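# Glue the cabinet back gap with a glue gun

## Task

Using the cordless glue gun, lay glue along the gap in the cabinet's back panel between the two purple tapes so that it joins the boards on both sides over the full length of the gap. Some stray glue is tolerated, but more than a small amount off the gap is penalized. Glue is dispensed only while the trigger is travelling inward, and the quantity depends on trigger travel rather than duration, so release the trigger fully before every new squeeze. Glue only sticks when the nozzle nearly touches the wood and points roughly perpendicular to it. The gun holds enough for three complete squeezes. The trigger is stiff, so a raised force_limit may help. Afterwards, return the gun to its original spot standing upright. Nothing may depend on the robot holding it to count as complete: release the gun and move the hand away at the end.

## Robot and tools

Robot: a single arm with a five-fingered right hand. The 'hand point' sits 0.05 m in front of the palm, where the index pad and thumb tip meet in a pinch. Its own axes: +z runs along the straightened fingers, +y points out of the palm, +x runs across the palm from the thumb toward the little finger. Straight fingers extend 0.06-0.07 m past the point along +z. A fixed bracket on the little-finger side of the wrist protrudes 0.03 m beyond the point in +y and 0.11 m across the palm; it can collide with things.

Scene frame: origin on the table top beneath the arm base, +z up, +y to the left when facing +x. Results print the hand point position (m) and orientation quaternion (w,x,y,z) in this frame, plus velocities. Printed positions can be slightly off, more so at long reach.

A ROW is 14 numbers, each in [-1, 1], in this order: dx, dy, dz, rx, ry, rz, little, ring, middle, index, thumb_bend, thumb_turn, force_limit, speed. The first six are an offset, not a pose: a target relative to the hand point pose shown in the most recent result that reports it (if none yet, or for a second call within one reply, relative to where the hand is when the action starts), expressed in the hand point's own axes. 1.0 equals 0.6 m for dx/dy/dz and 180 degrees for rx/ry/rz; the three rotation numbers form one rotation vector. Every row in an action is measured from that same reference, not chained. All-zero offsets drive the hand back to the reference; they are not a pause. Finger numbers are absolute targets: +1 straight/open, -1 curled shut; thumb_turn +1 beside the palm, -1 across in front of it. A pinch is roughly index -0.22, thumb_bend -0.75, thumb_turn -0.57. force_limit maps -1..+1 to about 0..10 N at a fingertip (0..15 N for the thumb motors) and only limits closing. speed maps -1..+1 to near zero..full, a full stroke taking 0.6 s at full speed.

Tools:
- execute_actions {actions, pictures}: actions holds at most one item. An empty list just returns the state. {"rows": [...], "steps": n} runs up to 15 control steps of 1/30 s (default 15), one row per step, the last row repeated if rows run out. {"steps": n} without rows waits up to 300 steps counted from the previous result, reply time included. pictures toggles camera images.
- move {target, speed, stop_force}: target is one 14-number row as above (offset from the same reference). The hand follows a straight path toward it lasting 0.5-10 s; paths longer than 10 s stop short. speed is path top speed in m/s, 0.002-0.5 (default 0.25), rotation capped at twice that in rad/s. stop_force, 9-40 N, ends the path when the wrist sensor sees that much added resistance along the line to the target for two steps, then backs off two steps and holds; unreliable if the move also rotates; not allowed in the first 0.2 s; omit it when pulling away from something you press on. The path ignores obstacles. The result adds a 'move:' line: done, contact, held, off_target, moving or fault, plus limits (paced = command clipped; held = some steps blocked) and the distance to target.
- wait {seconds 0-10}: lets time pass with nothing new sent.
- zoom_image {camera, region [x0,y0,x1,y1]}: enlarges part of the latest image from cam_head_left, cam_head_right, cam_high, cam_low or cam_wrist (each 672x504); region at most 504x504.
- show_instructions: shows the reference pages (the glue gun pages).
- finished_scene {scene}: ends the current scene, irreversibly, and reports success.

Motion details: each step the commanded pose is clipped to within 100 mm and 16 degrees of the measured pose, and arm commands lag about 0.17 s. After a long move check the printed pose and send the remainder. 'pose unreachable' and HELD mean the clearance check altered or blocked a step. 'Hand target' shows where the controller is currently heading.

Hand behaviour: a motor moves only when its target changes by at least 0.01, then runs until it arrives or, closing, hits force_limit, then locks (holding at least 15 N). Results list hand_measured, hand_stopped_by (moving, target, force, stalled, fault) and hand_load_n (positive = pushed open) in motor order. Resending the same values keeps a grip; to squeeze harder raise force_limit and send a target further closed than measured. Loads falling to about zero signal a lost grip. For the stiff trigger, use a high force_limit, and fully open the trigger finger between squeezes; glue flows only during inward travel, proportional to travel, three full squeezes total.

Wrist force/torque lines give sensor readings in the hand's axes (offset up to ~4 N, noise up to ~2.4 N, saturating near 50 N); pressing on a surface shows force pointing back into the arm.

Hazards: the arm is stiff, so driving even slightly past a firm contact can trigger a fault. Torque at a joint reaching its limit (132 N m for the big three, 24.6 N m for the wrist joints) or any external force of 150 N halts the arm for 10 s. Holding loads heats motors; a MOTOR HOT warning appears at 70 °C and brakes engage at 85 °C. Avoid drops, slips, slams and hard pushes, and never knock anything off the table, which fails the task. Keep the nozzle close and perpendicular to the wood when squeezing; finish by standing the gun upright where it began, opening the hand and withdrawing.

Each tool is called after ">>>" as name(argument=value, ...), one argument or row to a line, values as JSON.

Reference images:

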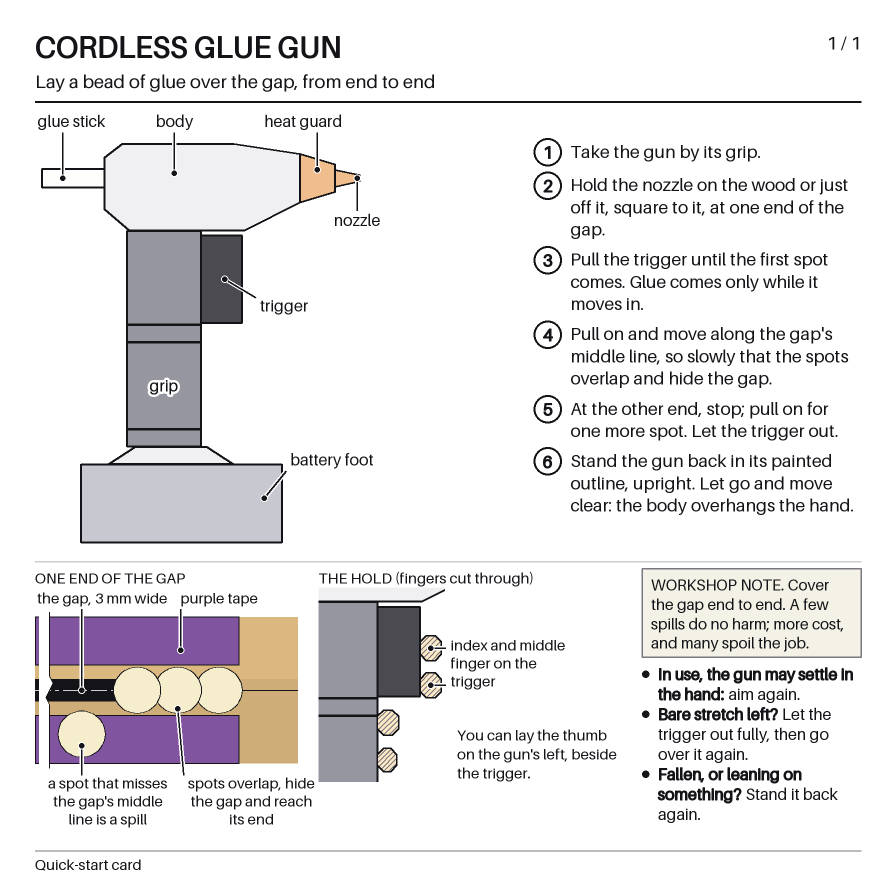

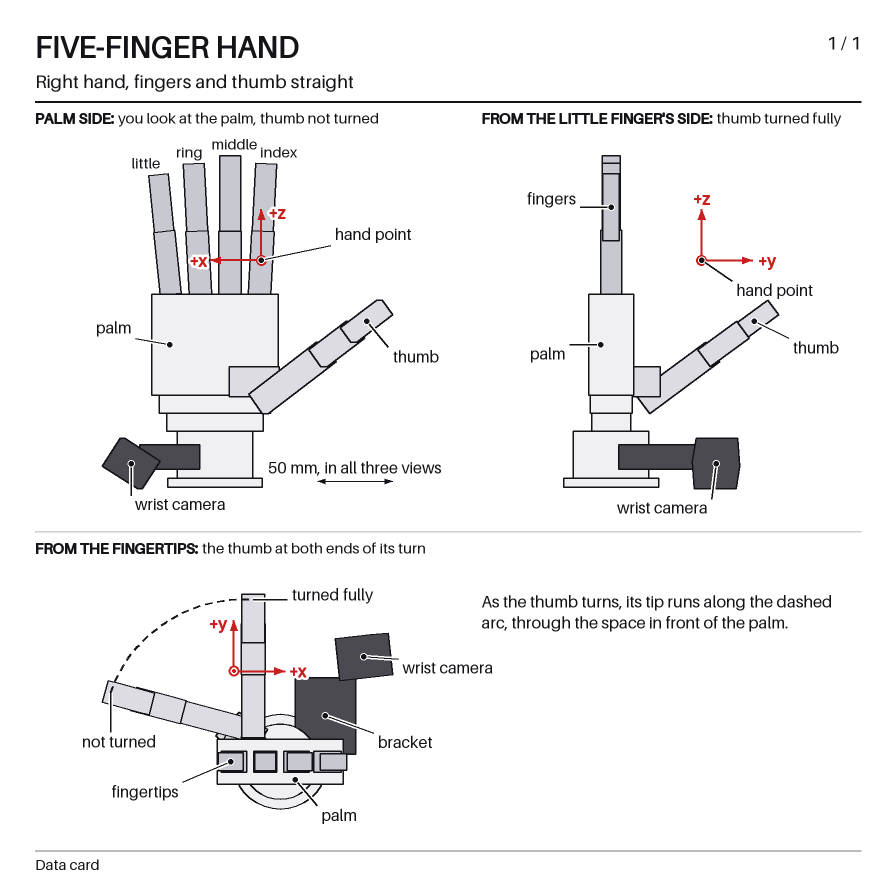

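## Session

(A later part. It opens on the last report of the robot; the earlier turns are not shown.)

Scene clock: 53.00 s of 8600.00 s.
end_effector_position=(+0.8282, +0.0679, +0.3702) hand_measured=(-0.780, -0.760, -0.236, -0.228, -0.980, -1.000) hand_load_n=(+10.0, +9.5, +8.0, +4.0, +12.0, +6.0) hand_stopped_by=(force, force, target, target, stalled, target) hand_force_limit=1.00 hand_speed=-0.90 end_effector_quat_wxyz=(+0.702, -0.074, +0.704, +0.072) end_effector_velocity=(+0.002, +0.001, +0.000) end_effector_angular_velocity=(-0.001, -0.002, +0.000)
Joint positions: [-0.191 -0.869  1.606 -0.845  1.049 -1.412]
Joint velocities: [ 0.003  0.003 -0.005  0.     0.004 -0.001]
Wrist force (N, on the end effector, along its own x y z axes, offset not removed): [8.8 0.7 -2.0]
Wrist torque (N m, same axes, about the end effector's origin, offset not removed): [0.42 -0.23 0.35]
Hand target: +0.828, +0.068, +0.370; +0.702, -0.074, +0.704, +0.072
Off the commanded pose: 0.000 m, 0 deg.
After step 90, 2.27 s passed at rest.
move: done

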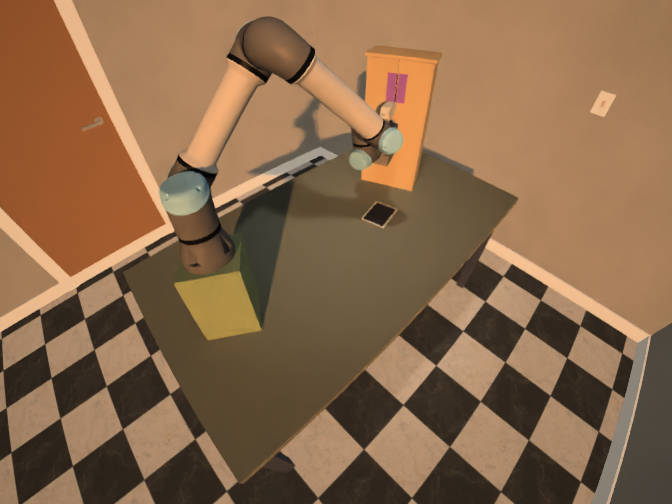

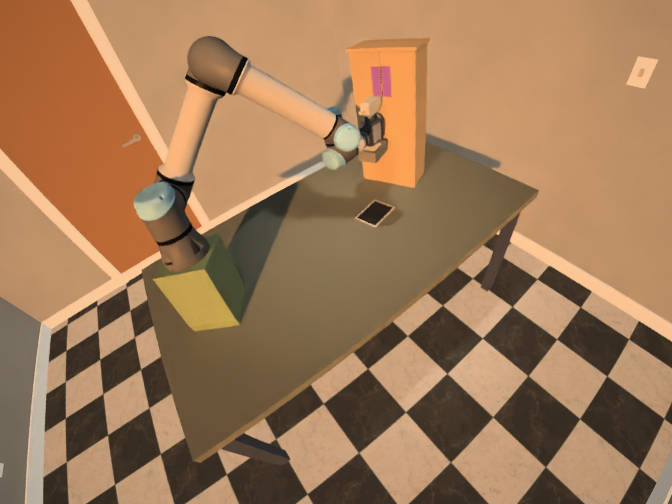

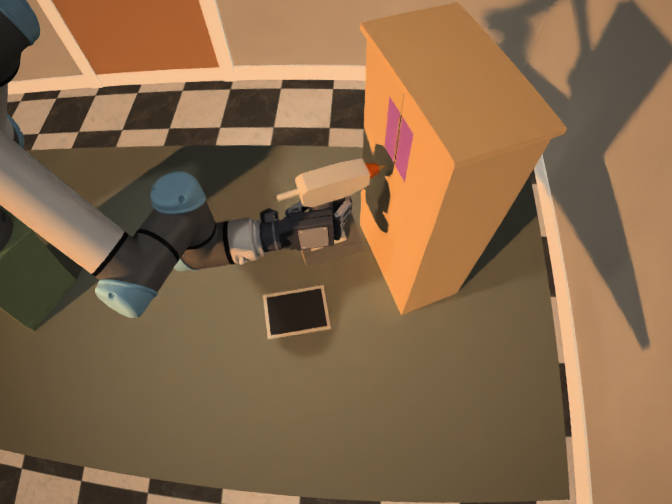

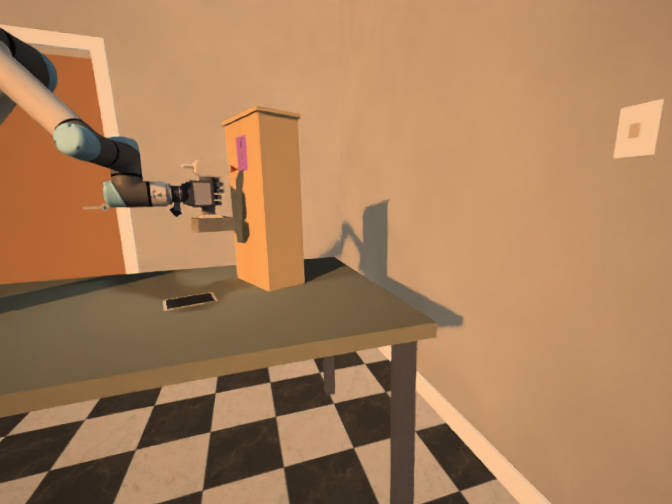

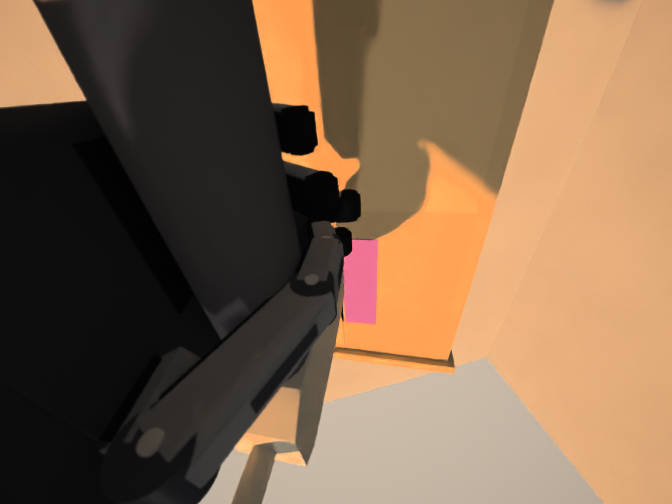

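>>> move(
  target=[0.002,0.008,0.019,0,0,0,-0.98,-0.98,-0.24,-0.245,-1,-1,1,-0.9],
  speed=0.02,
)

>>> zoom_image(
  camera="cam_high",
  region=[375,145,415,175],
)

>>> zoom_image(
  camera="cam_low",
  region=[220,150,260,180],
)

Scene clock: 59.10 s of 8600.00 s.
end_effector_position=(+0.8381, +0.0748, +0.3690) hand_measured=(-0.780, -0.760, -0.236, -0.242, -0.980, -1.000) hand_load_n=(+10.0, +9.5, +7.5, +7.0, +12.5, +6.0) hand_stopped_by=(force, force, target, target, stalled, target) hand_force_limit=1.00 hand_speed=-0.90 end_effector_quat_wxyz=(+0.702, -0.074, +0.704, +0.072) end_effector_velocity=(+0.002, +0.001, -0.002) end_effector_angular_velocity=(+0.001, +0.003, -0.001)
Joint positions: [-0.174 -0.853  1.574 -0.827  1.065 -1.414]
Joint velocities: [ 0.004  0.004 -0.006  0.005  0.004 -0.   ]
Wrist force (N, on the end effector, along its own x y z axes, offset not removed): [11.0 -1.6 0.3]
Wrist torque (N m, same axes, about the end effector's origin, offset not removed): [-0.40 -0.66 0.26]
Hand target: +0.838, +0.075, +0.369; +0.702, -0.074, +0.704, +0.072
Off the commanded pose: 0.000 m, 0 deg.
After step 90, 2.20 s passed at rest.
move: done

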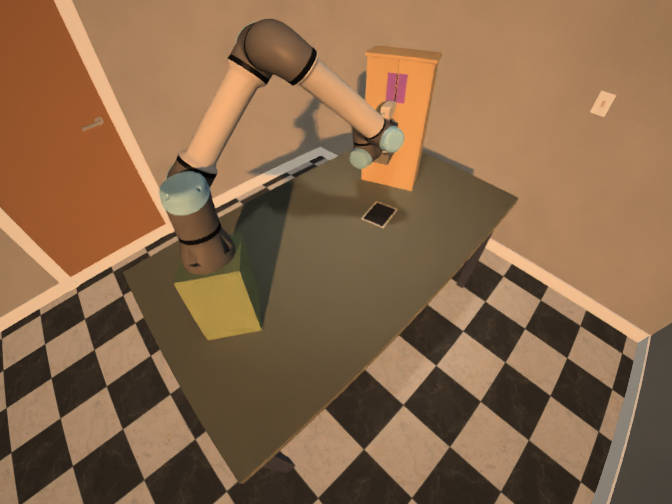

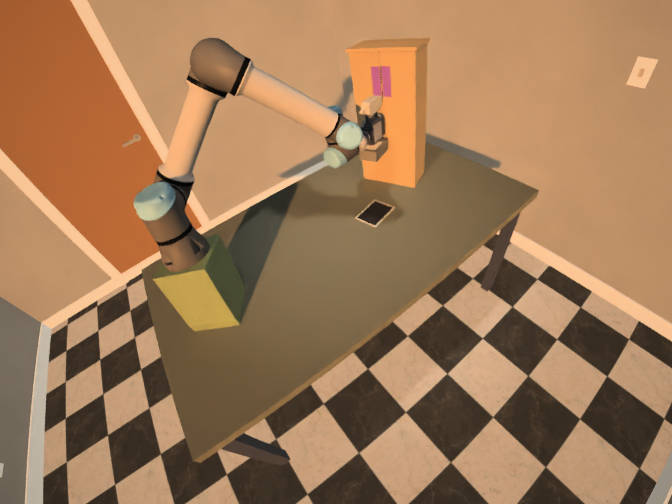

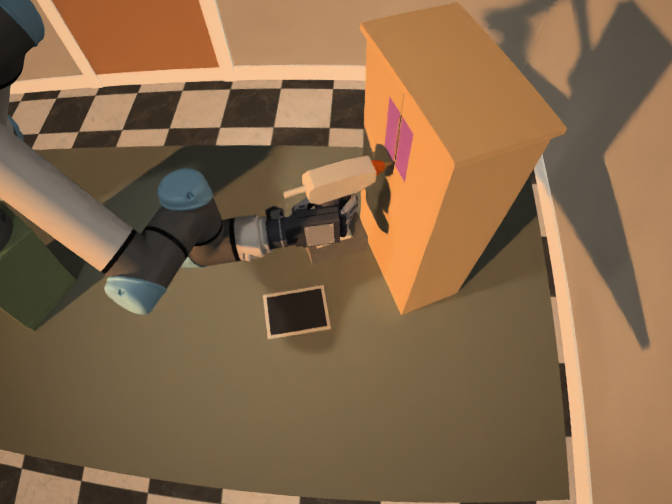

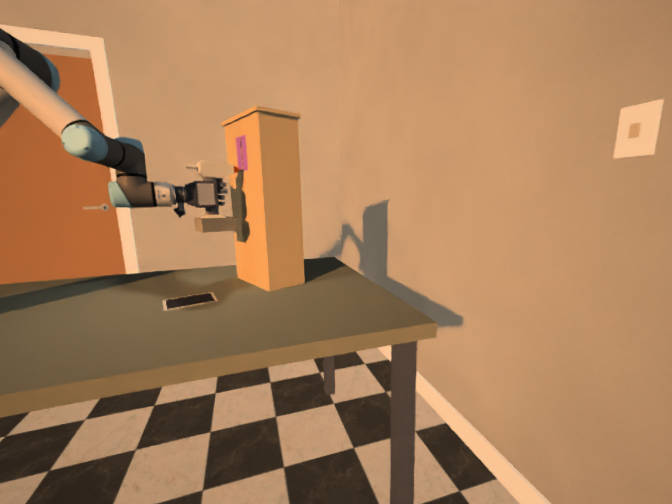

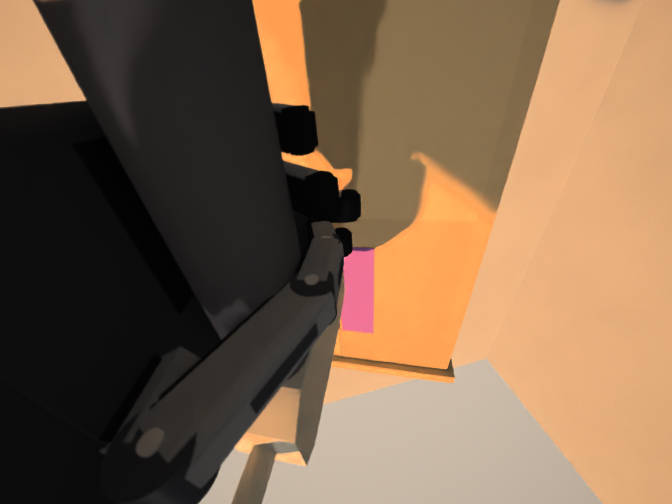

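Region (375, 145, 415, 175) of cam_high's 672x504 image, scaled by 12.600, with more detail than that image has; it fills the top 378 rows of this view, and the rest is white.

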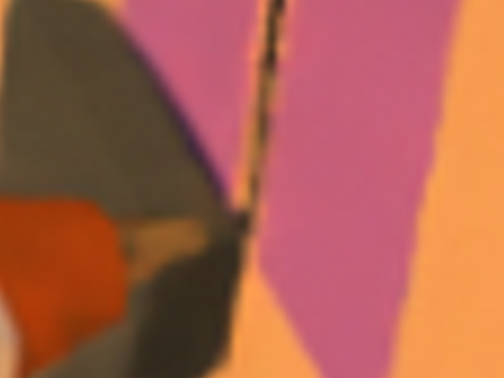

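Region (220, 150, 260, 180) of cam_low's 672x504 image, scaled by 12.600, with more detail than that image has; it fills the top 378 rows of this view, and the rest is white.

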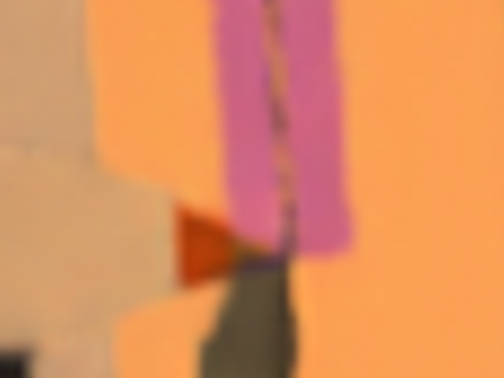

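>>> move(
  target=[0,0.003,0.015,0,0,0,-0.98,-0.98,-0.24,-0.245,-1,-1,1,-0.9],
  speed=0.003,
  stop_force=9,
)

>>> zoom_image(
  camera="cam_high",
  region=[375,145,415,175],
)

Scene clock: 64.17 s of 8600.00 s.
end_effector_position=(+0.8435, +0.0771, +0.3688) hand_measured=(-0.780, -0.760, -0.236, -0.242, -0.980, -1.000) hand_load_n=(+10.5, +9.5, +7.5, +7.0, +12.5, +5.5) hand_stopped_by=(force, force, target, target, stalled, target) hand_force_limit=1.00 hand_speed=-0.90 end_effector_quat_wxyz=(+0.702, -0.074, +0.704, +0.072) end_effector_velocity=(-0.002, +0.001, -0.002) end_effector_angular_velocity=(+0.001, +0.004, +0.002)
Joint positions: [-0.168 -0.844  1.555 -0.817  1.072 -1.415]
Joint velocities: [-0.    -0.001  0.007 -0.003 -0.002  0.001]
Wrist force (N, on the end effector, along its own x y z axes, offset not removed): [11.9 0.6 -7.6]
Wrist torque (N m, same axes, about the end effector's origin, offset not removed): [0.56 -1.22 0.59]
Hand target: +0.843, +0.077, +0.369; +0.702, -0.074, +0.704, +0.072
Off the commanded pose: 0.003 m, 0 deg.
move: contact

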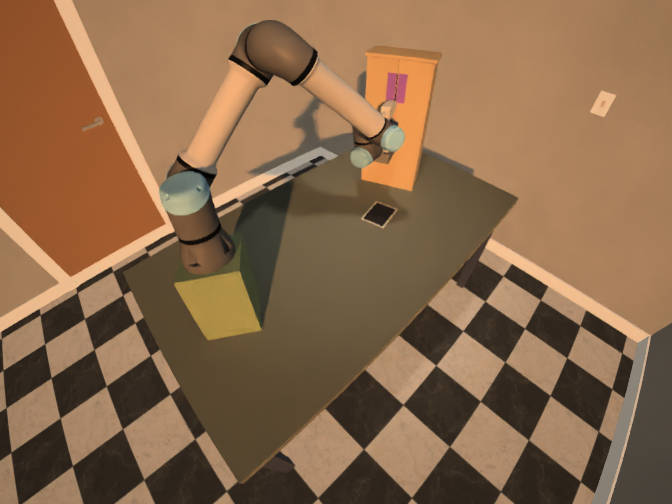

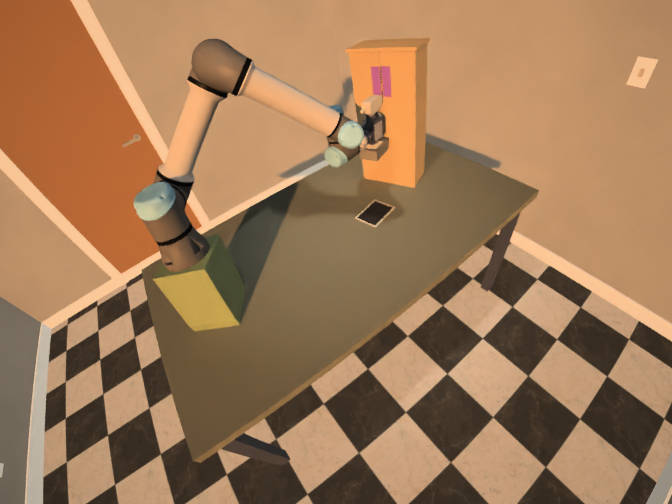

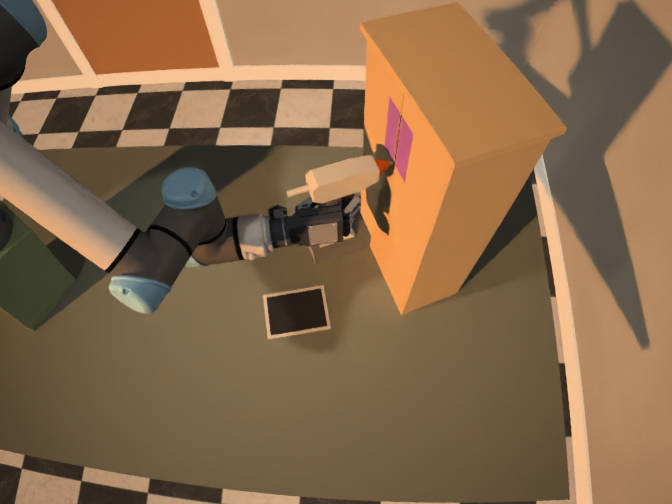

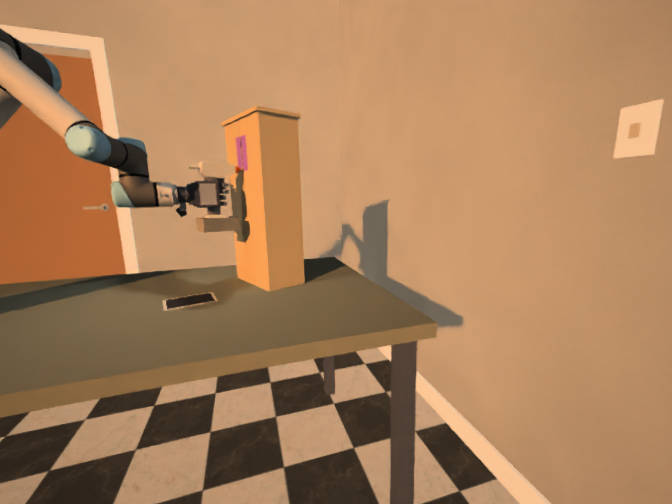

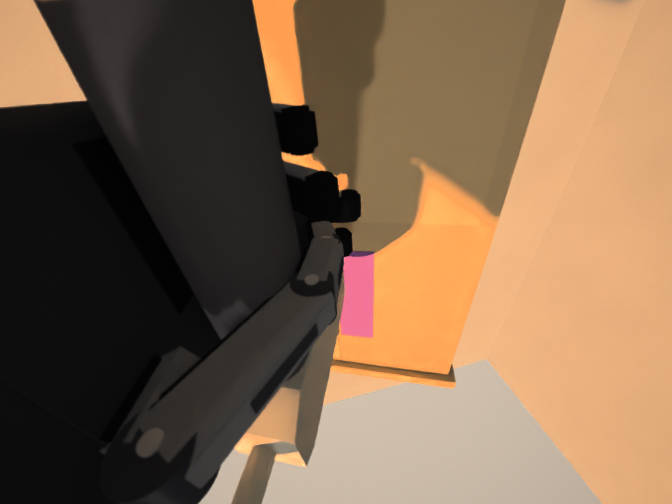

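Region (375, 145, 415, 175) of cam_high's 672x504 image, scaled by 12.600, with more detail than that image has; it fills the top 378 rows of this view, and the rest is white.

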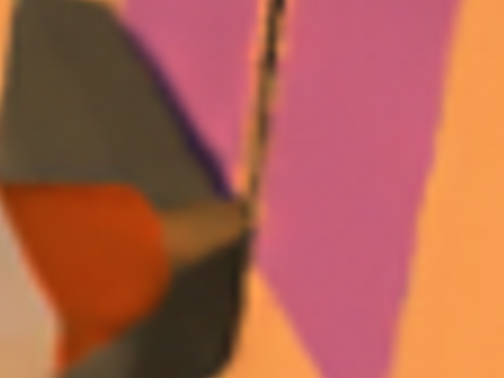

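>>> move(
  target=[0,-0.0012,-0.002,0,0,0,-0.98,-0.98,-0.27,-0.275,-1,-1,1,-0.97],
  speed=0.005,
)

>>> zoom_image(
  camera="cam_high",
  region=[375,145,415,175],
)

>>> zoom_image(
  camera="cam_wrist",
  region=[240,150,420,300],
)

Scene clock: 67.77 s of 8600.00 s.
end_effector_position=(+0.8425, +0.0763, +0.3688) hand_measured=(-0.780, -0.760, -0.244, -0.254, -0.980, -1.000) hand_load_n=(+10.0, +9.5, +10.0, +10.0, +12.5, +5.5) hand_stopped_by=(force, force, force, force, stalled, target) hand_force_limit=1.00 hand_speed=-0.97 end_effector_quat_wxyz=(+0.702, -0.074, +0.704, +0.072) end_effector_velocity=(-0.000, -0.001, +0.001) end_effector_angular_velocity=(-0.000, -0.001, -0.001)
Joint positions: [-0.169 -0.846  1.558 -0.819  1.07  -1.415]
Joint velocities: [-0.001 -0.001  0.001 -0.001 -0.     0.   ]
Wrist force (N, on the end effector, along its own x y z axes, offset not removed): [11.9 3.3 4.6]
Wrist torque (N m, same axes, about the end effector's origin, offset not removed): [0.27 -0.87 0.36]
Hand target: +0.842, +0.076, +0.369; +0.702, -0.074, +0.704, +0.072
Off the commanded pose: 0.000 m, 0 deg.
move: done

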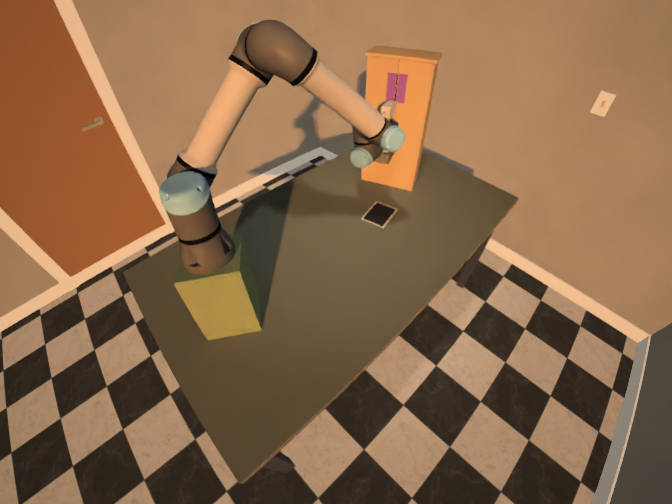

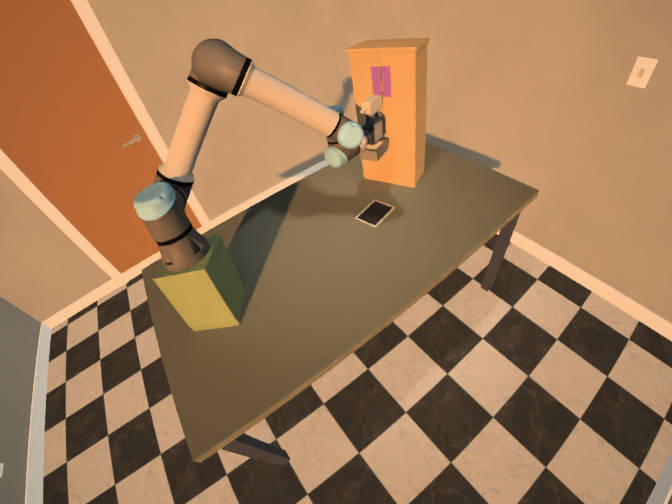

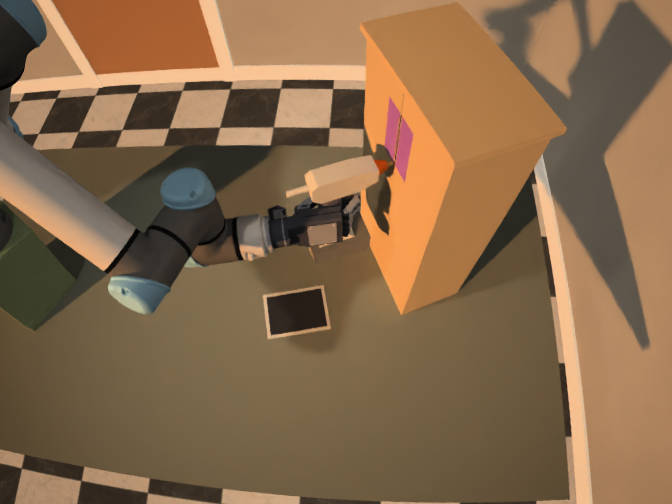

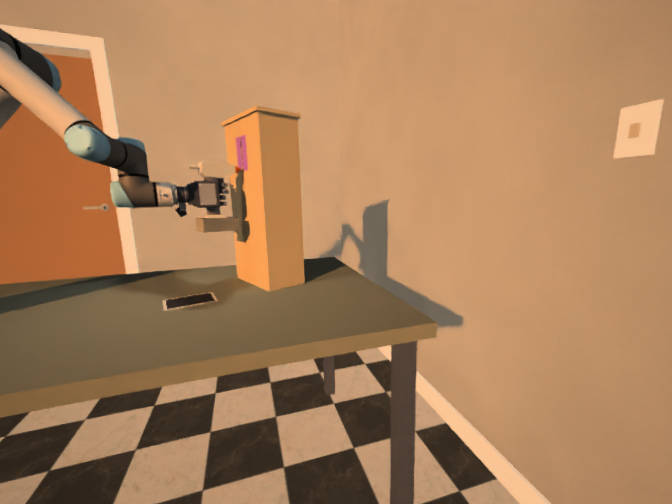

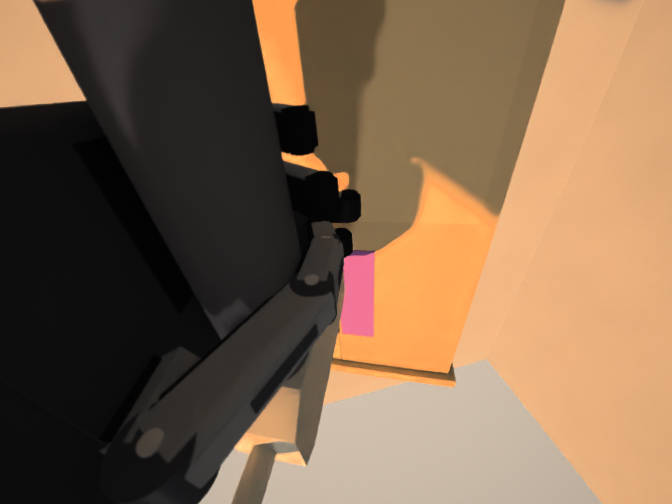

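Region (375, 145, 415, 175) of cam_high's 672x504 image, scaled by 12.600, with more detail than that image has; it fills the top 378 rows of this view, and the rest is white.

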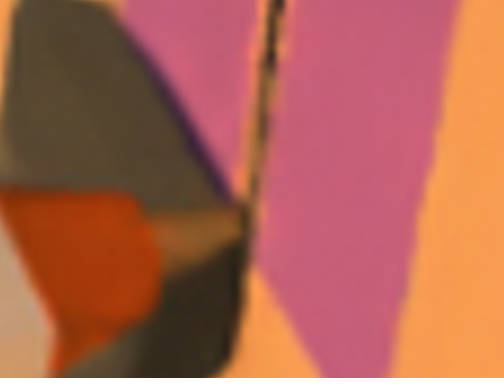

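Region (240, 150, 420, 300) of cam_wrist's 672x504 image, scaled by 2.800, with more detail than that image has.

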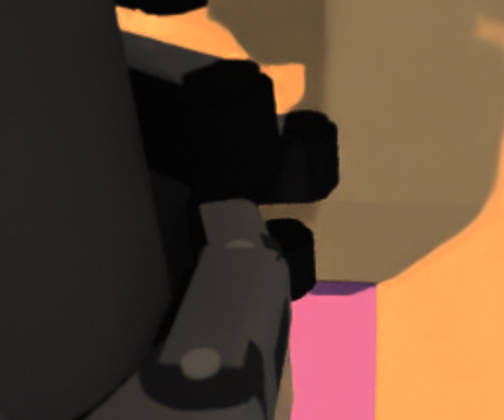

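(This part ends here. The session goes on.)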